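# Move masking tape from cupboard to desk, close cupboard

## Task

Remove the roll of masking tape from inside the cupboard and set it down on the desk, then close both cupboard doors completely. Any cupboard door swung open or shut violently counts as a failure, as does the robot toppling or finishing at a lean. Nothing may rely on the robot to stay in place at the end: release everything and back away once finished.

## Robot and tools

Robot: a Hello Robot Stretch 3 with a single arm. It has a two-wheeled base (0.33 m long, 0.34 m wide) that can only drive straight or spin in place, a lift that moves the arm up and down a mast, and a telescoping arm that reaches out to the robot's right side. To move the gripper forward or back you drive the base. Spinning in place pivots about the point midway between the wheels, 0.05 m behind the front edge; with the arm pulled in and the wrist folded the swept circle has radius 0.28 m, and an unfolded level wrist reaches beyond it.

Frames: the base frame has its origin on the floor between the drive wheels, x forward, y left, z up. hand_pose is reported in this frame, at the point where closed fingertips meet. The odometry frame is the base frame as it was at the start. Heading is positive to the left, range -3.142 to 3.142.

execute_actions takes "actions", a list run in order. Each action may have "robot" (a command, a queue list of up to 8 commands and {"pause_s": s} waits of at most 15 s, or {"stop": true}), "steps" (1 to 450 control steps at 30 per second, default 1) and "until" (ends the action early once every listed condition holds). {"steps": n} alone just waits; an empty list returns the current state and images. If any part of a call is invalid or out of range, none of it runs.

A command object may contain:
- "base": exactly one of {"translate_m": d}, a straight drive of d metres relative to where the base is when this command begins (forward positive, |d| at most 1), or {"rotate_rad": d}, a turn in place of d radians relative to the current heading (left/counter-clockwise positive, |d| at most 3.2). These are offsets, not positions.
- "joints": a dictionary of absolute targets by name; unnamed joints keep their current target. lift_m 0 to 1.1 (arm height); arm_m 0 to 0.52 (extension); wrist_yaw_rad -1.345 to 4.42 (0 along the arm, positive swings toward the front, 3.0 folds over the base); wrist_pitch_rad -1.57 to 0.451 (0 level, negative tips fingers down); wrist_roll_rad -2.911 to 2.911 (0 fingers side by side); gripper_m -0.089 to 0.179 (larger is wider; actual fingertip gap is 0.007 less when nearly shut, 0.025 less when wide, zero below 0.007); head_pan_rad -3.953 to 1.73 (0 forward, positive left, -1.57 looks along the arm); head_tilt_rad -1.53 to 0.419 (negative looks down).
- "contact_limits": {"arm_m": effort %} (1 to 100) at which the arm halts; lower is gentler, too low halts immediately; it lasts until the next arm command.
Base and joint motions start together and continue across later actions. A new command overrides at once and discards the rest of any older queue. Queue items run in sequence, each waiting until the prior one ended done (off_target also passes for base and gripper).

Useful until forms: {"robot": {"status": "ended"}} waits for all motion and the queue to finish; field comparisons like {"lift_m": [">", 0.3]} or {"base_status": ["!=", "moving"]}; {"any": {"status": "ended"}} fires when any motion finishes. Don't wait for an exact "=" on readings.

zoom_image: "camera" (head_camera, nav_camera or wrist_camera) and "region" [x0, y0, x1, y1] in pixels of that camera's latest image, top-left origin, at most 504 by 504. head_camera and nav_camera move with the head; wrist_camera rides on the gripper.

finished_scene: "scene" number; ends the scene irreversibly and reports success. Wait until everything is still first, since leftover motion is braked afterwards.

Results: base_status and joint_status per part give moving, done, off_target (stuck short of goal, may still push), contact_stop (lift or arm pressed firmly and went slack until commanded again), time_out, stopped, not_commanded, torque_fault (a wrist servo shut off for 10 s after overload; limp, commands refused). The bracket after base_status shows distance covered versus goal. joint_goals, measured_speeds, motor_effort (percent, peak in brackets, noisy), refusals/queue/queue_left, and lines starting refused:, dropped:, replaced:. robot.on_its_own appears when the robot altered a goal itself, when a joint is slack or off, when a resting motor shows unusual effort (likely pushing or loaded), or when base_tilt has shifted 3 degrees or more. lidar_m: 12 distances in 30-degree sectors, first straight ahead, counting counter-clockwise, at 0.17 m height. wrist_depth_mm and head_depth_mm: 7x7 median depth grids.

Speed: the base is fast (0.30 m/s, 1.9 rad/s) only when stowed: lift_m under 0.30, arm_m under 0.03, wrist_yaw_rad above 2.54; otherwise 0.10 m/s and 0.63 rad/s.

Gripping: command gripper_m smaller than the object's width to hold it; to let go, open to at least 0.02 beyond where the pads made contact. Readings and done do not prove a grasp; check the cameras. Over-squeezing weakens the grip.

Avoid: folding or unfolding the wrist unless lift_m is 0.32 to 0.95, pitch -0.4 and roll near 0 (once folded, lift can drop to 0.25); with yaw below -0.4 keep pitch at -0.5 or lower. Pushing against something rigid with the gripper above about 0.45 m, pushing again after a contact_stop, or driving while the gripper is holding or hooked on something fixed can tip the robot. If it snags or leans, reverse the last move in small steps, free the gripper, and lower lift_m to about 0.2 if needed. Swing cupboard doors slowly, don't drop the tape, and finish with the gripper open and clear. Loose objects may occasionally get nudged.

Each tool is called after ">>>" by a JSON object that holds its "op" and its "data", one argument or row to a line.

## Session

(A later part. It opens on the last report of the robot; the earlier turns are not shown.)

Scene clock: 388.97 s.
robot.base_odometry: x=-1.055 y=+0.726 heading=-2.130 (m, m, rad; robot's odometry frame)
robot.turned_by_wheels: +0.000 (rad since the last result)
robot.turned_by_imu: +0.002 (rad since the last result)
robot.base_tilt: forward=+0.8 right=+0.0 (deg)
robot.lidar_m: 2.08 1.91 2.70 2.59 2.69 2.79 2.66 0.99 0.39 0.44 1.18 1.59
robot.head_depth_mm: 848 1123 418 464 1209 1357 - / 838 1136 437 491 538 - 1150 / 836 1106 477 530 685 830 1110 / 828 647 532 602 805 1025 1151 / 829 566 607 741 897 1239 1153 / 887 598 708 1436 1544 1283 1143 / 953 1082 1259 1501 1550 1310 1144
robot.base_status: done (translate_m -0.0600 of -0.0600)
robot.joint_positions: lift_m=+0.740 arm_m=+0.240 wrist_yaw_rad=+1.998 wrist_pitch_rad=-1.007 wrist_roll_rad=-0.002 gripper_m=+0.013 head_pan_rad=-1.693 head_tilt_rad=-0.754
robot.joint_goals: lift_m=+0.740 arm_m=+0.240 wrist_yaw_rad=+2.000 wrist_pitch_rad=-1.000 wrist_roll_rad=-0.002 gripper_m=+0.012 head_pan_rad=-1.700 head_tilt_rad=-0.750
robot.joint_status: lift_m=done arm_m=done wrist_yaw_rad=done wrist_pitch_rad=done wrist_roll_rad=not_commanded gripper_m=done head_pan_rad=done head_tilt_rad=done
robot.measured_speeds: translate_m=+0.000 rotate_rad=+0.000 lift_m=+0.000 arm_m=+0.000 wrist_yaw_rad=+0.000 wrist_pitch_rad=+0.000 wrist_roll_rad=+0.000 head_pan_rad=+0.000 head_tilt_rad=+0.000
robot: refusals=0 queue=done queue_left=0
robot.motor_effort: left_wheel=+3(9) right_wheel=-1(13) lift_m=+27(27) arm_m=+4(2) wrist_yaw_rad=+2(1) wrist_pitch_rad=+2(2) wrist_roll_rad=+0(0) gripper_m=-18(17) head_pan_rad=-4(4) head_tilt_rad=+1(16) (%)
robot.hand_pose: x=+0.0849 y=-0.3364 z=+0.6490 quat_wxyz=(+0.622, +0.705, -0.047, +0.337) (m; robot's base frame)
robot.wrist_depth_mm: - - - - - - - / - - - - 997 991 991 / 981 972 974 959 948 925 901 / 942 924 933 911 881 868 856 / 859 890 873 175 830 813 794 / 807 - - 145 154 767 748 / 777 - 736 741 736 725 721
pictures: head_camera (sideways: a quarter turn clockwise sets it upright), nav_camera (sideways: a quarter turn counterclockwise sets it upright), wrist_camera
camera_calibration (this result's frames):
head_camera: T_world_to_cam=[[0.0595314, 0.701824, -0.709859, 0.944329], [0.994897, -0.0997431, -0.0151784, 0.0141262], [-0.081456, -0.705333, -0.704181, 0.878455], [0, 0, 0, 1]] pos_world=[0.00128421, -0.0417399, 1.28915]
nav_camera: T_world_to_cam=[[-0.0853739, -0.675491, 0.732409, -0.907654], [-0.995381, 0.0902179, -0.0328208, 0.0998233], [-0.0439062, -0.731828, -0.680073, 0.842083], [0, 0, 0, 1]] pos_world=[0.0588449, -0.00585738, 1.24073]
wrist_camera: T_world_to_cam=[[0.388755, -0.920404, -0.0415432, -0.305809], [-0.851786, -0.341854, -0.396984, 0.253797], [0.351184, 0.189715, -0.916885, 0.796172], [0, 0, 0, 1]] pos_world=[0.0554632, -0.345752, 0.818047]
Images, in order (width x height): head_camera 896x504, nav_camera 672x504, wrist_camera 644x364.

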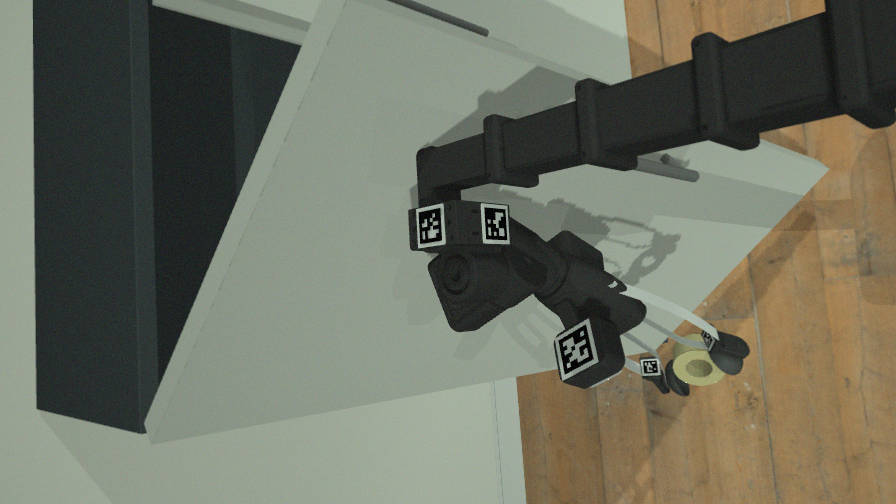

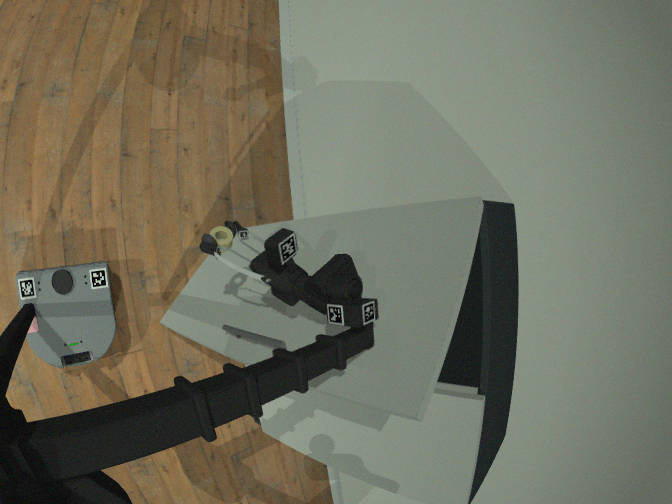

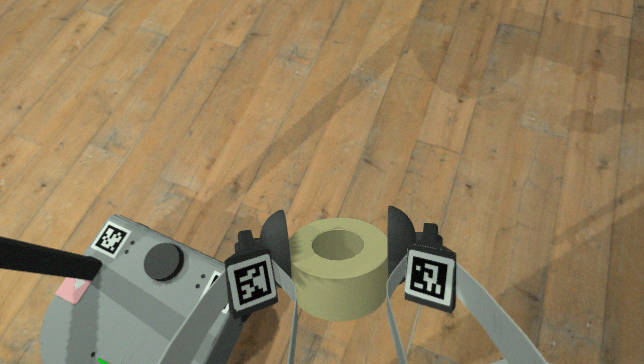

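>>> {"op": "execute_actions", "data": {
  "actions": [
    {"robot":[{"joints":{"arm_m":0.275}},{"base":{"translate_m":-0.06}},{"joints":{"arm_m":0.31}},{"base":{"translate_m":-0.07}},{"joints":{"arm_m":0.34}},{"joints":{"arm_m":0.37,"head_tilt_rad":-0.6}}],"steps":450,"until":{"robot":{"status":"ended"}}},
    {"steps":15}
  ]
}}

Scene clock: 404.07 s.
robot.base_odometry: x=-0.986 y=+0.836 heading=-2.130 (m, m, rad; robot's odometry frame)
robot.turned_by_wheels: +0.000 (rad since the last result)
robot.turned_by_imu: +0.002 (rad since the last result)
robot.base_tilt: forward=+0.8 right=+0.0 (deg)
robot.lidar_m: 2.21 2.01 2.70 2.60 2.70 2.65 2.54 1.68 0.60 0.60 0.68 1.58
robot.head_depth_mm: 1007 905 730 843 996 1217 1247 / 993 897 682 796 960 - - / 974 882 616 661 815 977 1194 / 967 877 618 662 822 974 1168 / 955 870 628 694 793 1003 1185 / 946 862 641 721 853 1040 1183 / 937 854 648 739 887 1384 1213
robot.base_status: done (translate_m -0.0700 of -0.0700)
robot.joint_positions: lift_m=+0.740 arm_m=+0.370 wrist_yaw_rad=+2.000 wrist_pitch_rad=-1.007 wrist_roll_rad=-0.002 gripper_m=+0.013 head_pan_rad=-1.693 head_tilt_rad=-0.606
robot.joint_goals: lift_m=+0.740 arm_m=+0.370 wrist_yaw_rad=+2.000 wrist_pitch_rad=-1.000 wrist_roll_rad=-0.002 gripper_m=+0.012 head_pan_rad=-1.700 head_tilt_rad=-0.600
robot.joint_status: lift_m=done arm_m=done wrist_yaw_rad=done wrist_pitch_rad=done wrist_roll_rad=not_commanded gripper_m=done head_pan_rad=done head_tilt_rad=done
robot.measured_speeds: translate_m=+0.000 rotate_rad=+0.000 lift_m=+0.000 arm_m=+0.000 wrist_yaw_rad=+0.000 wrist_pitch_rad=+0.000 wrist_roll_rad=+0.000 head_pan_rad=+0.000 head_tilt_rad=+0.000
robot: refusals=0 queue=done queue_left=0
robot.motor_effort: left_wheel=+3(5) right_wheel=-3(8) lift_m=+27(26) arm_m=+4(5) wrist_yaw_rad=+0(1) wrist_pitch_rad=+2(2) wrist_roll_rad=+0(0) gripper_m=-18(19) head_pan_rad=-4(5) head_tilt_rad=+2(12) (%)
robot.hand_pose: x=+0.0847 y=-0.4663 z=+0.6489 quat_wxyz=(+0.622, +0.705, -0.047, +0.337) (m; robot's base frame)
robot.wrist_depth_mm: - - - - - - - / - - - - - - 984 / 995 959 957 943 930 919 913 / 922 933 897 905 877 865 868 / - 867 844 176 848 822 297 / - - - 145 154 375 251 / - - 746 745 671 332 217
pictures: head_camera (sideways: a quarter turn clockwise sets it upright), nav_camera (sideways: a quarter turn counterclockwise sets it upright), wrist_camera
camera_calibration (this result's frames):
head_camera: T_world_to_cam=[[0.0458501, 0.590512, -0.805725, 1.06937], [0.994594, -0.102213, -0.0183138, 0.0182133], [-0.0931704, -0.80053, -0.592006, 0.732613], [0, 0, 0, 1]] pos_world=[0.00111242, -0.0431333, 1.29566]
nav_camera: T_world_to_cam=[[-0.0713179, -0.561133, 0.824648, -1.02797], [-0.995927, 0.0857788, -0.0277623, 0.0932468], [-0.055159, -0.823269, -0.564965, 0.692414], [0, 0, 0, 1]] pos_world=[0.057747, -0.0147855, 1.24149]
wrist_camera: T_world_to_cam=[[0.39018, -0.919802, -0.0415305, -0.425136], [-0.851475, -0.343297, -0.396407, 0.208112], [0.350358, 0.190032, -0.917135, 0.821201], [0, 0, 0, 1]] pos_world=[0.0553674, -0.475651, 0.817993]
Images, in order (width x height): head_camera 896x504, nav_camera 672x504, wrist_camera 644x364.

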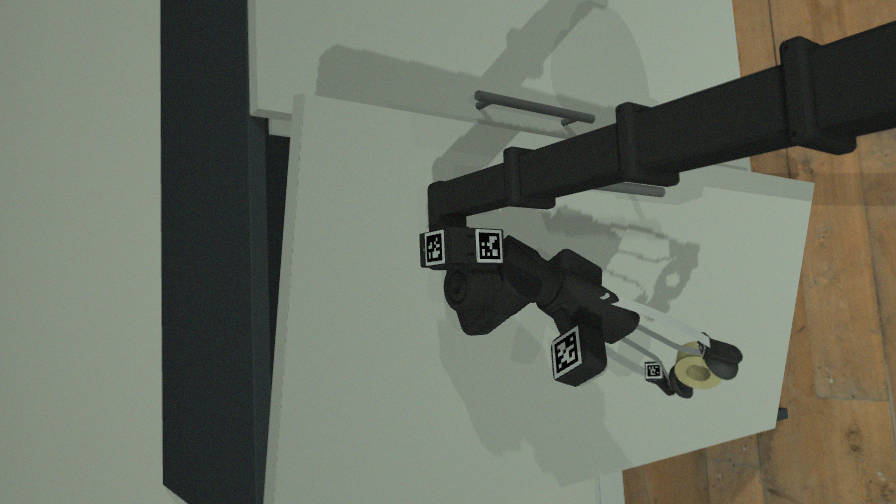

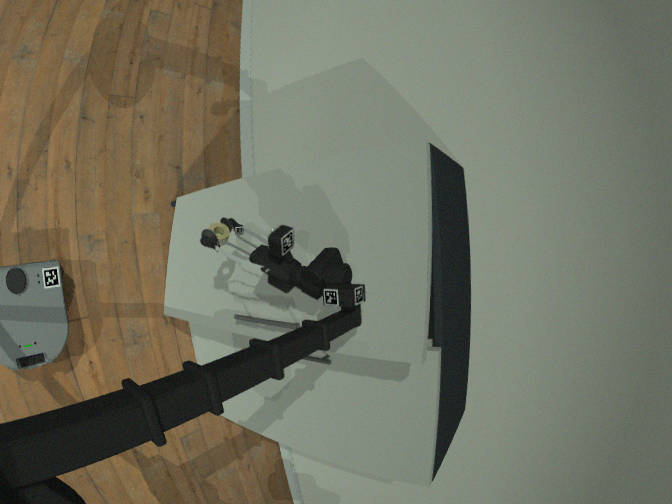

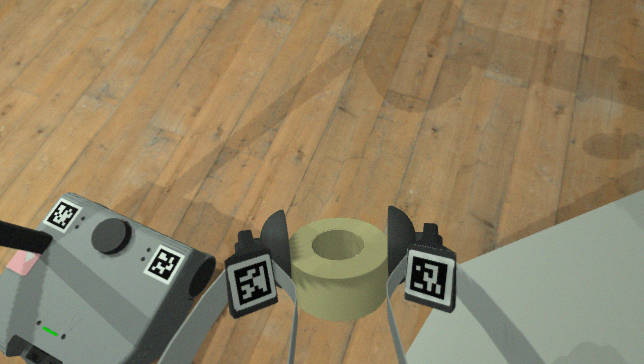

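>>> {"op": "execute_actions", "data": {
  "actions": [
    {"robot":[{"base":{"translate_m":-0.05}},{"joints":{"arm_m":0.385}},{"joints":{"arm_m":0.40}},{"joints":{"arm_m":0.413}},{"joints":{"arm_m":0.425}}],"steps":450,"until":{"robot":{"status":"ended"}}},
    {"steps":10}
  ]
}}

Scene clock: 414.33 s.
robot.base_odometry: x=-0.960 y=+0.878 heading=-2.130 (m, m, rad; robot's odometry frame)
robot.turned_by_wheels: +0.000 (rad since the last result)
robot.turned_by_imu: +0.001 (rad since the last result)
robot.base_tilt: forward=+0.7 right=+0.0 (deg)
robot.lidar_m: 2.26 2.05 2.70 2.60 2.69 2.60 2.49 1.67 0.71 0.66 0.70 1.59
robot.head_depth_mm: 1004 905 731 843 994 1211 1234 / 991 895 719 823 950 1126 - / 982 884 683 784 927 1167 1216 / 966 881 670 789 895 1087 1225 / 959 872 667 746 935 1075 1211 / 951 862 662 758 880 1064 1208 / 933 857 657 750 875 1082 1206
robot.base_status: done (translate_m -0.0500 of -0.0500)
robot.joint_positions: lift_m=+0.740 arm_m=+0.425 wrist_yaw_rad=+1.999 wrist_pitch_rad=-1.007 wrist_roll_rad=-0.002 gripper_m=+0.013 head_pan_rad=-1.693 head_tilt_rad=-0.606
robot.joint_goals: lift_m=+0.740 arm_m=+0.425 wrist_yaw_rad=+2.000 wrist_pitch_rad=-1.000 wrist_roll_rad=-0.002 gripper_m=+0.012 head_pan_rad=-1.700 head_tilt_rad=-0.600
robot.joint_status: lift_m=done arm_m=done wrist_yaw_rad=done wrist_pitch_rad=done wrist_roll_rad=not_commanded gripper_m=done head_pan_rad=done head_tilt_rad=done
robot.measured_speeds: translate_m=+0.000 rotate_rad=+0.000 lift_m=+0.000 arm_m=+0.000 wrist_yaw_rad=+0.000 wrist_pitch_rad=+0.000 wrist_roll_rad=+0.000 head_pan_rad=+0.000 head_tilt_rad=+0.000
robot: refusals=0 queue=done queue_left=0
robot.motor_effort: left_wheel=+3(6) right_wheel=-1(6) lift_m=+26(26) arm_m=+4(2) wrist_yaw_rad=+0(1) wrist_pitch_rad=+2(2) wrist_roll_rad=+0(0) gripper_m=-19(18) head_pan_rad=-4(4) head_tilt_rad=+2(3) (%)
robot.hand_pose: x=+0.0846 y=-0.5213 z=+0.6489 quat_wxyz=(+0.622, +0.705, -0.047, +0.337) (m; robot's base frame)
robot.wrist_depth_mm: - - - - - - - / - - - - - 989 947 / 979 974 946 945 933 926 266 / 951 906 900 882 882 453 235 / - 864 859 176 827 358 213 / - - 810 145 154 287 192 / - 760 759 738 525 277 177
pictures: head_camera (sideways: a quarter turn clockwise sets it upright), nav_camera (sideways: a quarter turn counterclockwise sets it upright), wrist_camera
camera_calibration (this result's frames):
head_camera: T_world_to_cam=[[0.0457885, 0.590009, -0.806098, 1.06985], [0.994592, -0.102225, -0.0183264, 0.0182297], [-0.0932162, -0.800899, -0.591499, 0.731953], [0, 0, 0, 1]] pos_world=[0.00111192, -0.0431371, 1.29569]
nav_camera: T_world_to_cam=[[-0.0712547, -0.560618, 0.825003, -1.02844], [-0.995929, 0.0857618, -0.0277394, 0.093217], [-0.0552026, -0.823622, -0.564447, 0.69174], [0, 0, 0, 1]] pos_world=[0.0577423, -0.0148232, 1.2415]
wrist_camera: T_world_to_cam=[[0.389785, -0.919969, -0.0415247, -0.47583], [-0.851692, -0.342973, -0.396219, 0.189248], [0.350268, 0.189807, -0.917216, 0.831593], [0, 0, 0, 1]] pos_world=[0.0553725, -0.530684, 0.817976]
Images, in order (width x height): head_camera 896x504, nav_camera 672x504, wrist_camera 644x364.

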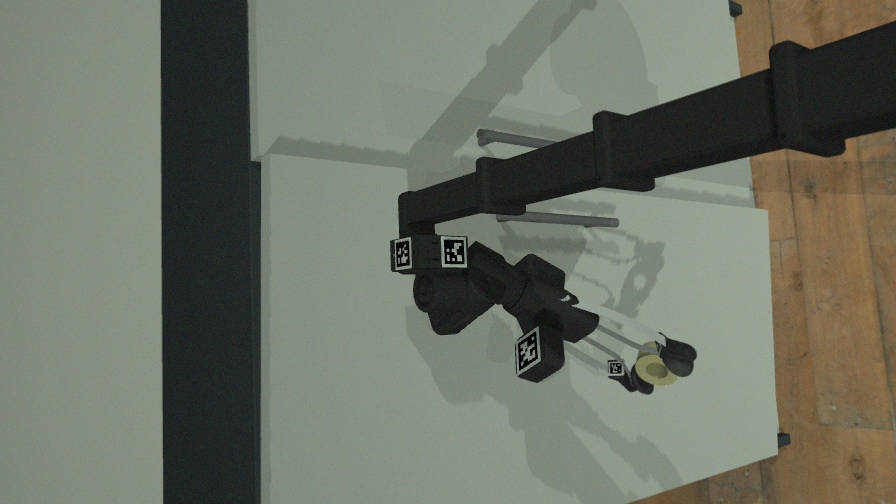

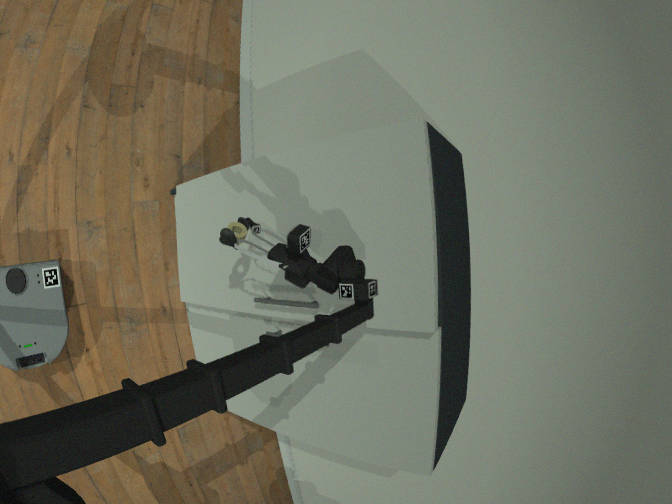

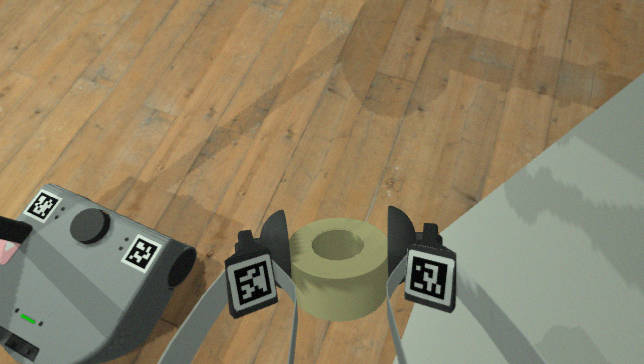

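>>> {"op": "execute_actions", "data": {
  "actions": [
    {"robot":[{"joints":{"arm_m":0.433},"contact_limits":{"arm_m":10}},{"joints":{"arm_m":0.441},"contact_limits":{"arm_m":10}},{"joints":{"arm_m":0.448},"contact_limits":{"arm_m":10}},{"joints":{"arm_m":0.455},"contact_limits":{"arm_m":10}},{"joints":{"arm_m":0.462},"contact_limits":{"arm_m":10}},{"joints":{"arm_m":0.469},"contact_limits":{"arm_m":10}}],"steps":450,"until":{"robot":{"status":"ended"}}},
    {"robot":{"joints":{"arm_m":0.0,"wrist_pitch_rad":-0.4}},"steps":450,"until":{"robot":{"status":"ended"}}}
  ]
}}

Scene clock: 426.97 s.
robot.base_odometry: x=-0.960 y=+0.878 heading=-2.130 (m, m, rad; robot's odometry frame)
robot.turned_by_wheels: +0.000 (rad since the last result)
robot.turned_by_imu: +0.001 (rad since the last result)
robot.base_tilt: forward=+0.8 right=+0.0 (deg)
robot.lidar_m: 2.26 2.05 2.70 2.60 2.68 2.59 2.49 1.67 0.71 0.68 0.70 1.59
robot.head_depth_mm: 1006 907 728 842 994 1217 1248 / 990 900 721 826 972 1188 1254 / 985 890 709 814 945 1151 1239 / 965 881 698 803 924 1123 1276 / 951 875 689 787 917 1097 1232 / 945 864 675 771 899 1077 1217 / 934 854 668 760 883 1090 1211
robot.base_status: done (translate_m -0.0500 of -0.0500)
robot.joint_positions: lift_m=+0.740 arm_m=+0.000 wrist_yaw_rad=+1.999 wrist_pitch_rad=-0.422 wrist_roll_rad=-0.002 gripper_m=+0.013 head_pan_rad=-1.693 head_tilt_rad=-0.605
robot.joint_goals: lift_m=+0.740 arm_m=+0.000 wrist_yaw_rad=+2.000 wrist_pitch_rad=-0.400 wrist_roll_rad=-0.002 gripper_m=+0.012 head_pan_rad=-1.700 head_tilt_rad=-0.600
robot.joint_status: lift_m=done arm_m=done wrist_yaw_rad=done wrist_pitch_rad=done wrist_roll_rad=not_commanded gripper_m=done head_pan_rad=done head_tilt_rad=done
robot.measured_speeds: translate_m=+0.000 rotate_rad=+0.000 lift_m=+0.000 arm_m=+0.000 wrist_yaw_rad=+0.000 wrist_pitch_rad=+0.000 wrist_roll_rad=+0.000 head_pan_rad=+0.000 head_tilt_rad=+0.000
robot: refusals=0 queue=done queue_left=0
robot.motor_effort: left_wheel=+3(4) right_wheel=-1(1) lift_m=+27(27) arm_m=-4(13) wrist_yaw_rad=+2(4) wrist_pitch_rad=+6(4) wrist_roll_rad=+0(1) gripper_m=-18(18) head_pan_rad=-5(4) head_tilt_rad=+1(3) (%)
robot.hand_pose: x=+0.1824 y=-0.0525 z=+0.7515 quat_wxyz=(+0.499, +0.661, -0.249, +0.502) (m; robot's base frame)
robot.wrist_depth_mm: - - - - - - - / - - - - - - - / - - - - - - - / - - - - - - - / - - - 175 - - - / - - - 145 154 - - / 957 939 929 889 905 914 882
pictures: head_camera (sideways: a quarter turn clockwise sets it upright), nav_camera (sideways: a quarter turn counterclockwise sets it upright), wrist_camera
dropped: robot: command 3 of its queue: arm_m: contact_stop
camera_calibration (this result's frames):
head_camera: T_world_to_cam=[[0.0457531, 0.589714, -0.806315, 1.07013], [0.994592, -0.102233, -0.0183337, 0.0182392], [-0.0932437, -0.801115, -0.591202, 0.731568], [0, 0, 0, 1]] pos_world=[0.00111159, -0.0431394, 1.2957]
nav_camera: T_world_to_cam=[[-0.0712185, -0.560317, 0.825211, -1.02871], [-0.995931, 0.085753, -0.027726, 0.0931996], [-0.055229, -0.823827, -0.564144, 0.691346], [0, 0, 0, 1]] pos_world=[0.0577396, -0.0148453, 1.2415]
wrist_camera: T_world_to_cam=[[0.414802, -0.908543, -0.0498882, -0.0760479], [-0.513651, -0.18855, -0.837026, 0.751634], [0.751068, 0.372825, -0.544884, 0.459179], [0, 0, 0, 1]] pos_world=[0.0727472, -0.098566, 0.875543]
Images, in order (width x height): head_camera 896x504, nav_camera 672x504, wrist_camera 644x364.

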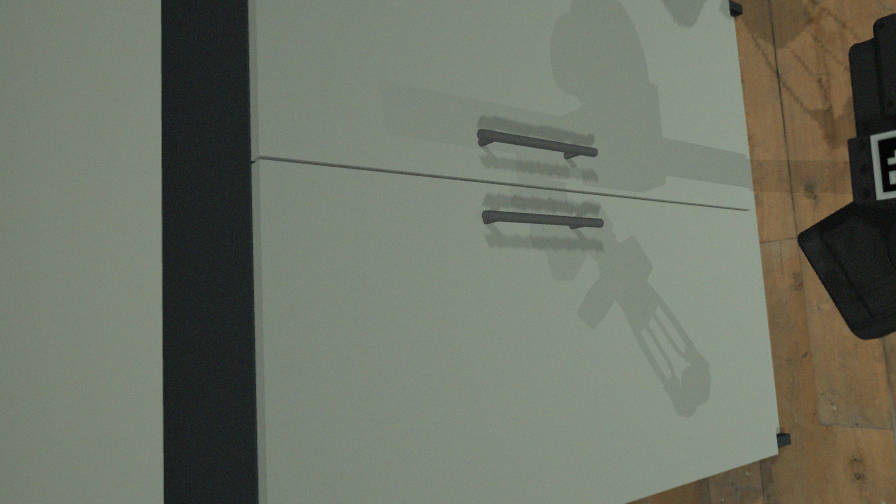

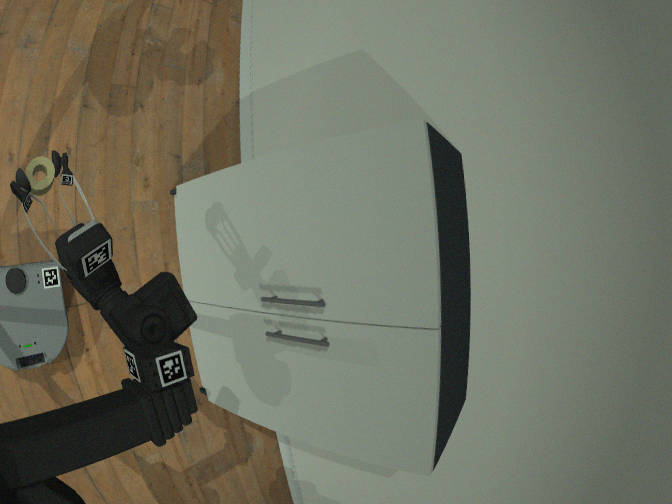

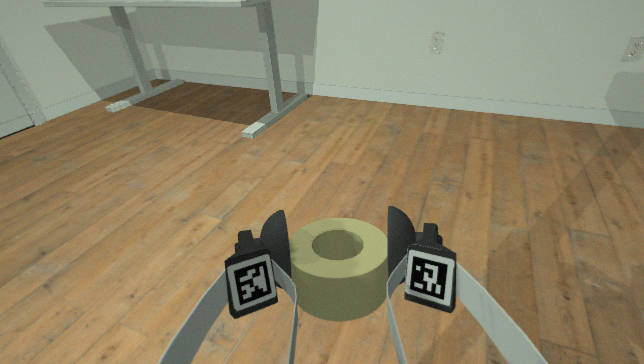

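>>> {"op": "zoom_image", "data": {
  "camera": "head_camera",
  "region": [220, 120, 320, 200]
}}

Region (220, 120, 320, 200) of head_camera's 896x504 image, scaled by 5.040, with more detail than that image has; it fills the top 403 rows of this view, and the rest is white.

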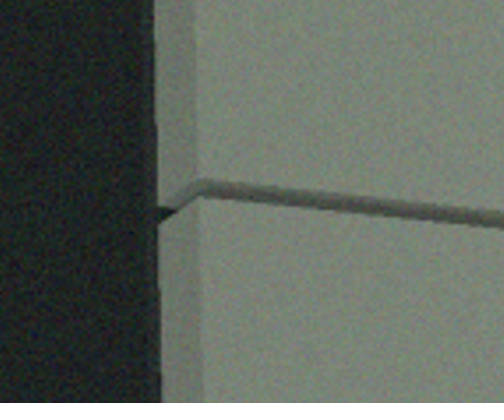

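>>> {"op": "execute_actions", "data": {
  "actions": [
    {"robot":[{"joints":{"wrist_yaw_rad":2.7,"lift_m":0.29,"head_pan_rad":-1.57,"head_tilt_rad":-0.7},"base":{"rotate_rad":0.99}},{"base":{"translate_m":0.8}},{"base":{"translate_m":0.73}},{"base":{"rotate_rad":0.58},"joints":{"lift_m":0.8}},{"joints":{"wrist_yaw_rad":0.0,"wrist_pitch_rad":-0.25}}],"steps":450,"until":{"robot":{"status":"ended"}}},
    {"steps":450,"until":{"robot":{"status":"ended"}}}
  ]
}}

Scene clock: 474.30 s.
robot.base_odometry: x=-0.320 y=-0.512 heading=-0.560 (m, m, rad; robot's odometry frame)
robot.turned_by_wheels: +1.570 (rad since the last result)
robot.turned_by_imu: +1.584 (rad since the last result)
robot.base_tilt: forward=+0.9 right=+0.0 (deg)
robot.lidar_m: 1.33 1.37 1.87 3.35 3.43 2.03 2.11 2.04 1.46 0.93 1.43 1.38
robot.head_depth_mm: 1188 1347 1510 894 1579 1400 - / 1183 1343 1158 883 1581 1405 - / 1184 1339 1156 879 1448 1343 - / 1183 1340 1141 877 1553 1378 1176 / 1179 1332 1149 873 1564 1359 1169 / 1175 1327 1133 875 1575 1355 1168 / 1176 1333 1137 874 1581 1353 1169
robot.base_status: done (rotate_rad +0.5799 of +0.5800)
robot.joint_positions: lift_m=+0.800 arm_m=+0.000 wrist_yaw_rad=+0.002 wrist_pitch_rad=-0.273 wrist_roll_rad=-0.002 gripper_m=+0.013 head_pan_rad=-1.577 head_tilt_rad=-0.692
robot.joint_goals: lift_m=+0.800 arm_m=+0.000 wrist_yaw_rad=+0.000 wrist_pitch_rad=-0.250 wrist_roll_rad=-0.002 gripper_m=+0.012 head_pan_rad=-1.570 head_tilt_rad=-0.700
robot.joint_status: lift_m=done arm_m=done wrist_yaw_rad=done wrist_pitch_rad=done wrist_roll_rad=not_commanded gripper_m=done head_pan_rad=done head_tilt_rad=done
robot.measured_speeds: translate_m=+0.000 rotate_rad=+0.000 lift_m=+0.000 arm_m=+0.000 wrist_yaw_rad=+0.000 wrist_pitch_rad=+0.000 wrist_roll_rad=+0.000 head_pan_rad=+0.000 head_tilt_rad=+0.000
robot: refusals=0 queue=done queue_left=0
robot.motor_effort: left_wheel=-2(14) right_wheel=+0(6) lift_m=+27(29) arm_m=-4(4) wrist_yaw_rad=-2(5) wrist_pitch_rad=+7(7) wrist_roll_rad=+0(0) gripper_m=-18(17) head_pan_rad=+4(21) head_tilt_rad=-4(12) (%)
robot.hand_pose: x=-0.0209 y=-0.3856 z=+0.8461 quat_wxyz=(+0.702, +0.097, -0.699, -0.096) (m; robot's base frame)
robot.wrist_depth_mm: - - - - - - - / - - - - - - - / 898 858 804 790 716 - - / 567 551 527 509 501 480 - / 443 428 419 176 394 400 - / - - - 145 154 - - / - - - - - - -
pictures: head_camera (sideways: a quarter turn clockwise sets it upright), nav_camera (sideways: a quarter turn counterclockwise sets it upright), wrist_camera
camera_calibration (this result's frames):
head_camera: T_world_to_cam=[[-0.0225776, 0.65848, -0.752259, 1.00009], [0.999745, 0.0153788, -0.0165437, 0.0158754], [0.000675165, -0.752441, -0.658659, 0.818746], [0, 0, 0, 1]] pos_world=[0.00615542, -0.0427254, 1.29186]
nav_camera: T_world_to_cam=[[-0.00613758, -0.633966, 0.773337, -0.961482], [-0.999138, -0.0278626, -0.0307709, 0.09718], [0.0410549, -0.772859, -0.633248, 0.780657], [0, 0, 0, 1]] pos_world=[0.0591453, -0.00350041, 1.24089]
wrist_camera: T_world_to_cam=[[-0.998733, -0.0101096, -0.0493058, 0.0267651], [0.0406509, 0.415606, -0.908636, 0.968718], [0.0296778, -0.909488, -0.414668, 0.16786], [0, 0, 0, 1]] pos_world=[-0.0176298, -0.249668, 0.951138]
Images, in order (width x height): head_camera 896x504, nav_camera 672x504, wrist_camera 644x364.

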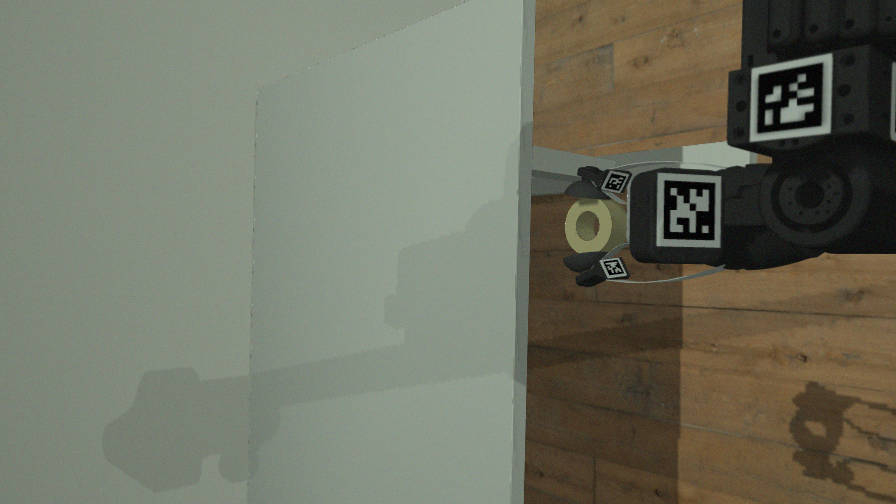

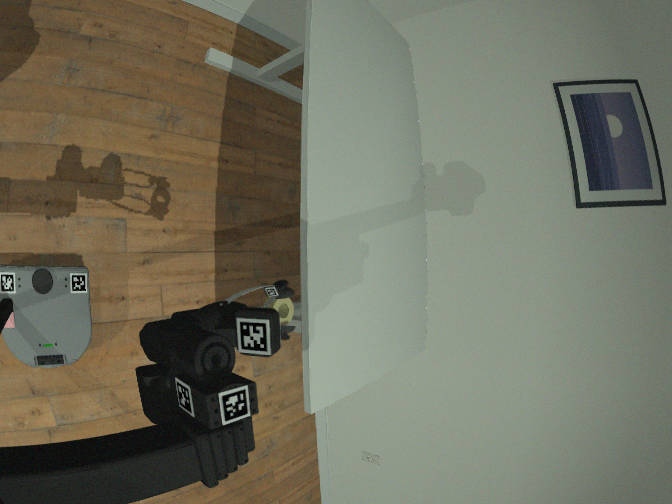

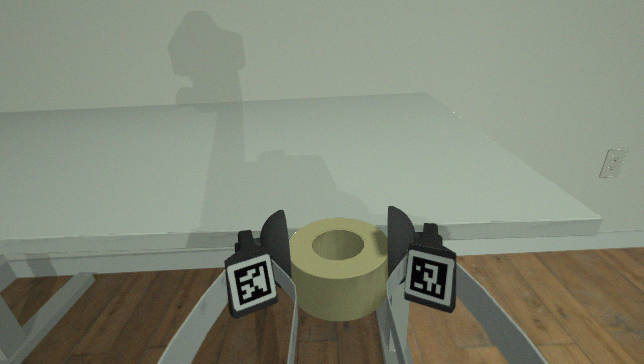

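>>> {"op": "execute_actions", "data": {
  "actions": [
    {"robot":[{"joints":{"arm_m":0.37,"lift_m":0.74}},{"joints":{"lift_m":0.712}}],"steps":450,"until":{"robot":{"status":"ended"}}}
  ]
}}

Scene clock: 484.70 s.
robot.base_odometry: x=-0.320 y=-0.512 heading=-0.560 (m, m, rad; robot's odometry frame)
robot.turned_by_wheels: +0.000 (rad since the last result)
robot.turned_by_imu: +0.001 (rad since the last result)
robot.base_tilt: forward=+0.8 right=+0.0 (deg)
robot.lidar_m: 1.33 1.37 1.86 3.34 3.45 2.03 2.11 2.03 1.45 0.93 1.43 1.37
robot.head_depth_mm: 1185 1343 1504 886 1603 1401 - / 1188 1342 1156 917 - 1354 1173 / 1192 1341 1155 - 1509 1335 1178 / 1187 1339 1145 864 1577 1360 1169 / 1178 1343 1150 879 1575 1354 1168 / 1180 1337 1143 870 1576 1360 1174 / 1175 1325 1132 868 1577 1350 1172
robot.base_status: done (rotate_rad +0.5799 of +0.5800)
robot.joint_positions: lift_m=+0.712 arm_m=+0.370 wrist_yaw_rad=+0.001 wrist_pitch_rad=-0.272 wrist_roll_rad=-0.002 gripper_m=+0.013 head_pan_rad=-1.577 head_tilt_rad=-0.692
robot.joint_goals: lift_m=+0.712 arm_m=+0.370 wrist_yaw_rad=+0.000 wrist_pitch_rad=-0.250 wrist_roll_rad=-0.002 gripper_m=+0.012 head_pan_rad=-1.570 head_tilt_rad=-0.700
robot.joint_status: lift_m=done arm_m=done wrist_yaw_rad=done wrist_pitch_rad=done wrist_roll_rad=not_commanded gripper_m=done head_pan_rad=done head_tilt_rad=done
robot.measured_speeds: translate_m=+0.000 rotate_rad=+0.000 lift_m=+0.000 arm_m=+0.000 wrist_yaw_rad=+0.000 wrist_pitch_rad=+0.000 wrist_roll_rad=+0.000 head_pan_rad=+0.000 head_tilt_rad=+0.000
robot: refusals=0 queue=done queue_left=0
robot.motor_effort: left_wheel=-2(2) right_wheel=+0(1) lift_m=+17(29) arm_m=+4(5) wrist_yaw_rad=-1(2) wrist_pitch_rad=+6(6) wrist_roll_rad=+0(0) gripper_m=-18(18) head_pan_rad=+5(4) head_tilt_rad=-3(3) (%)
robot.hand_pose: x=-0.0213 y=-0.7549 z=+0.7589 quat_wxyz=(+0.701, +0.097, -0.700, -0.096) (m; robot's base frame)
robot.wrist_depth_mm: 705 700 707 719 691 718 737 / 755 754 739 758 725 763 772 / 526 499 475 458 430 413 800 / 337 325 315 304 295 283 277 / 246 241 240 176 234 219 214 / 195 192 196 145 154 178 175 / 162 160 155 149 151 149 147
pictures: head_camera (sideways: a quarter turn clockwise sets it upright), nav_camera (sideways: a quarter turn counterclockwise sets it upright), wrist_camera
camera_calibration (this result's frames):
head_camera: T_world_to_cam=[[-0.0225777, 0.65848, -0.75226, 1.00009], [0.999745, 0.0153789, -0.0165437, 0.0158754], [0.000675255, -0.752441, -0.658659, 0.818746], [0, 0, 0, 1]] pos_world=[0.00615543, -0.0427254, 1.29186]
nav_camera: T_world_to_cam=[[-0.0061375, -0.633965, 0.773337, -0.961482], [-0.999138, -0.0278628, -0.0307709, 0.09718], [0.041055, -0.772859, -0.633248, 0.780657], [0, 0, 0, 1]] pos_world=[0.0591453, -0.00350041, 1.24089]
wrist_camera: T_world_to_cam=[[-0.998746, -0.00871528, -0.0492988, 0.0194332], [0.0412506, 0.414722, -0.909013, 1.0426], [0.0283676, -0.909907, -0.413842, -0.205127], [0, 0, 0, 1]] pos_world=[-0.0177801, -0.618867, 0.863806]
Images, in order (width x height): head_camera 896x504, nav_camera 672x504, wrist_camera 644x364.

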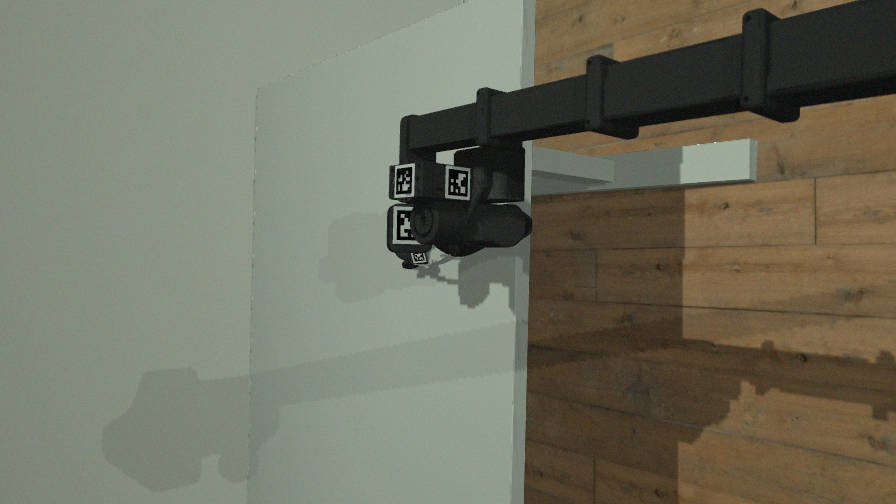

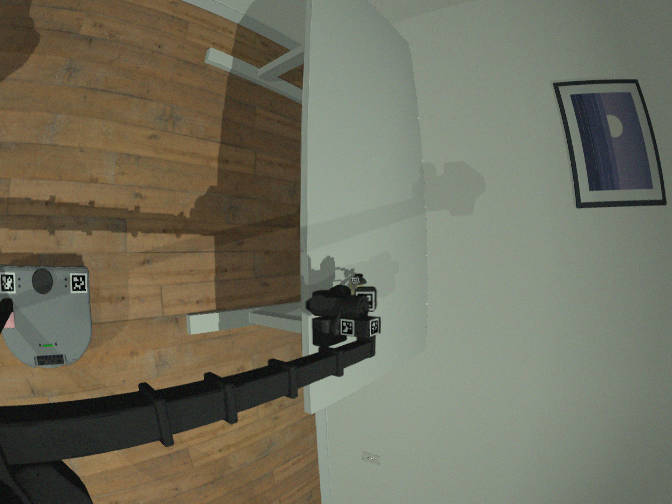

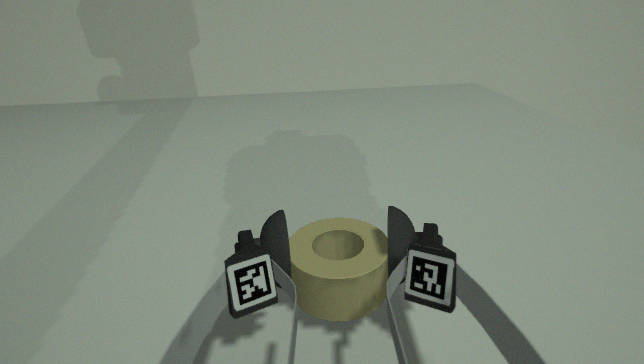

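>>> {"op": "execute_actions", "data": {
  "actions": [
    {"robot":[{"joints":{"lift_m":0.698}},{"joints":{"gripper_m":0.09}},{"joints":{"lift_m":0.74}},{"joints":{"arm_m":0.0}}],"steps":450,"until":{"robot":{"status":"ended"}}}
  ]
}}

Scene clock: 496.47 s.
robot.base_odometry: x=-0.320 y=-0.512 heading=-0.560 (m, m, rad; robot's odometry frame)
robot.turned_by_wheels: +0.000 (rad since the last result)
robot.turned_by_imu: +0.001 (rad since the last result)
robot.base_tilt: forward=+0.8 right=+0.0 (deg)
robot.lidar_m: 1.33 1.37 1.86 3.34 3.45 2.03 2.11 2.04 1.45 0.93 1.43 1.38
robot.head_depth_mm: 1187 1340 1513 887 1606 1366 1242 / 1186 1337 1149 891 1585 1369 - / 1182 1337 1154 883 1510 1367 - / 1189 1344 1146 875 1596 1419 1147 / 1180 1332 1152 876 1584 1359 1170 / 1179 1335 1145 874 1583 1362 1174 / 1170 1338 1127 869 1583 1360 1165
robot.base_status: done (rotate_rad +0.5799 of +0.5800)
robot.joint_positions: lift_m=+0.740 arm_m=+0.000 wrist_yaw_rad=+0.001 wrist_pitch_rad=-0.265 wrist_roll_rad=-0.002 gripper_m=+0.090 head_pan_rad=-1.577 head_tilt_rad=-0.692
robot.joint_goals: lift_m=+0.740 arm_m=+0.000 wrist_yaw_rad=+0.000 wrist_pitch_rad=-0.250 wrist_roll_rad=-0.002 gripper_m=+0.090 head_pan_rad=-1.570 head_tilt_rad=-0.700
robot.joint_status: lift_m=done arm_m=done wrist_yaw_rad=done wrist_pitch_rad=done wrist_roll_rad=not_commanded gripper_m=done head_pan_rad=done head_tilt_rad=done
robot.measured_speeds: translate_m=+0.000 rotate_rad=+0.000 lift_m=+0.000 arm_m=+0.000 wrist_yaw_rad=+0.000 wrist_pitch_rad=+0.000 wrist_roll_rad=+0.000 head_pan_rad=+0.000 head_tilt_rad=+0.000
robot: refusals=0 queue=done queue_left=0
robot.motor_effort: left_wheel=-2(1) right_wheel=+0(0) lift_m=+27(27) arm_m=-4(4) wrist_yaw_rad=+0(1) wrist_pitch_rad=+4(6) wrist_roll_rad=+0(0) gripper_m=+1(81) head_pan_rad=+4(4) head_tilt_rad=-3(3) (%)
robot.hand_pose: x=-0.0213 y=-0.3863 z=+0.7880 quat_wxyz=(+0.702, +0.094, -0.700, -0.093) (m; robot's base frame)
robot.wrist_depth_mm: - - - - - - - / - - - - - - - / 659 633 607 524 546 514 - / 418 408 393 378 390 379 397 / - - - - - - - / - - - - - - - / - - - - 991 991 -
pictures: head_camera (sideways: a quarter turn clockwise sets it upright), nav_camera (sideways: a quarter turn counterclockwise sets it upright), wrist_camera
camera_calibration (this result's frames):
head_camera: T_world_to_cam=[[-0.0225802, 0.65848, -0.75226, 1.00009], [0.999745, 0.0153828, -0.0165437, 0.0158754], [0.000678125, -0.752441, -0.658659, 0.818746], [0, 0, 0, 1]] pos_world=[0.00615559, -0.0427254, 1.29186]
nav_camera: T_world_to_cam=[[-0.00613509, -0.633965, 0.773337, -0.961482], [-0.999138, -0.0278666, -0.0307709, 0.09718], [0.0410579, -0.772859, -0.633248, 0.780657], [0, 0, 0, 1]] pos_world=[0.0591453, -0.0035002, 1.24089]
wrist_camera: T_world_to_cam=[[-0.998747, -0.00893439, -0.0492429, 0.0239222], [0.0413106, 0.40825, -0.911935, 0.916056], [0.028251, -0.912826, -0.40737, 0.136042], [0, 0, 0, 1]] pos_world=[-0.0177939, -0.249584, 0.891981]
Images, in order (width x height): head_camera 896x504, nav_camera 672x504, wrist_camera 644x364.

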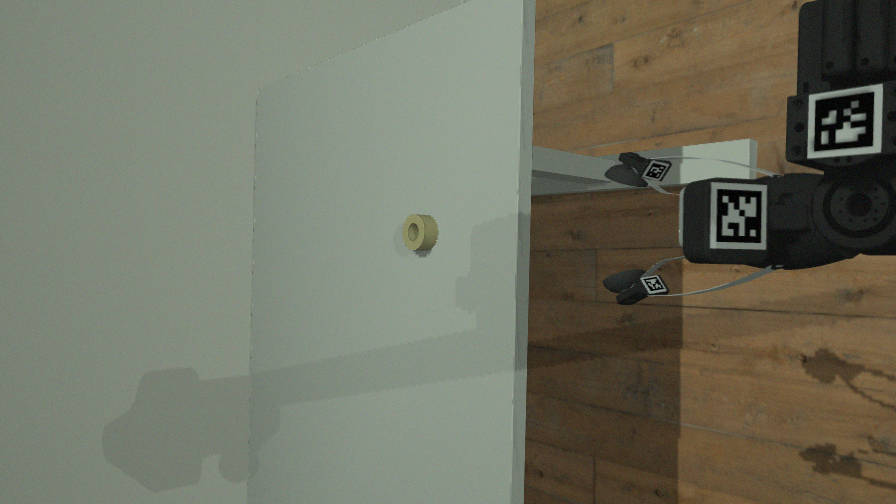

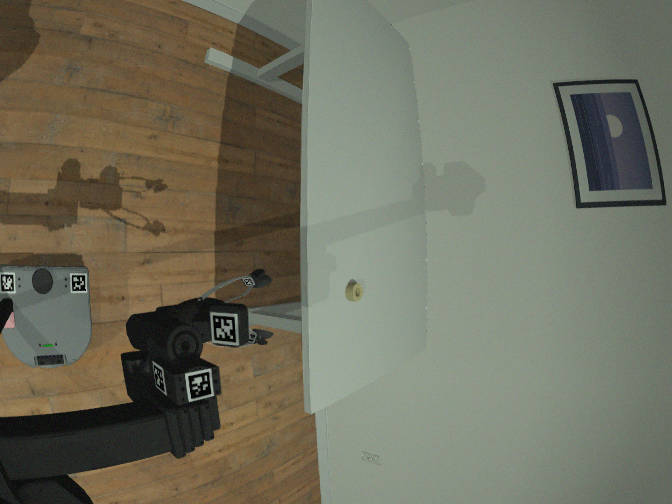

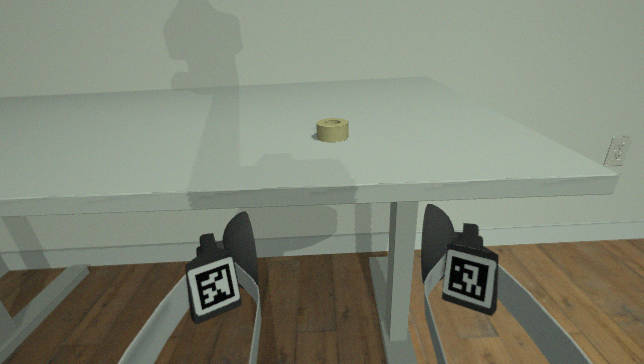

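>>> {"op": "finished_scene", "data": {
  "scene": 1
}}

The scene is finished: the task was done.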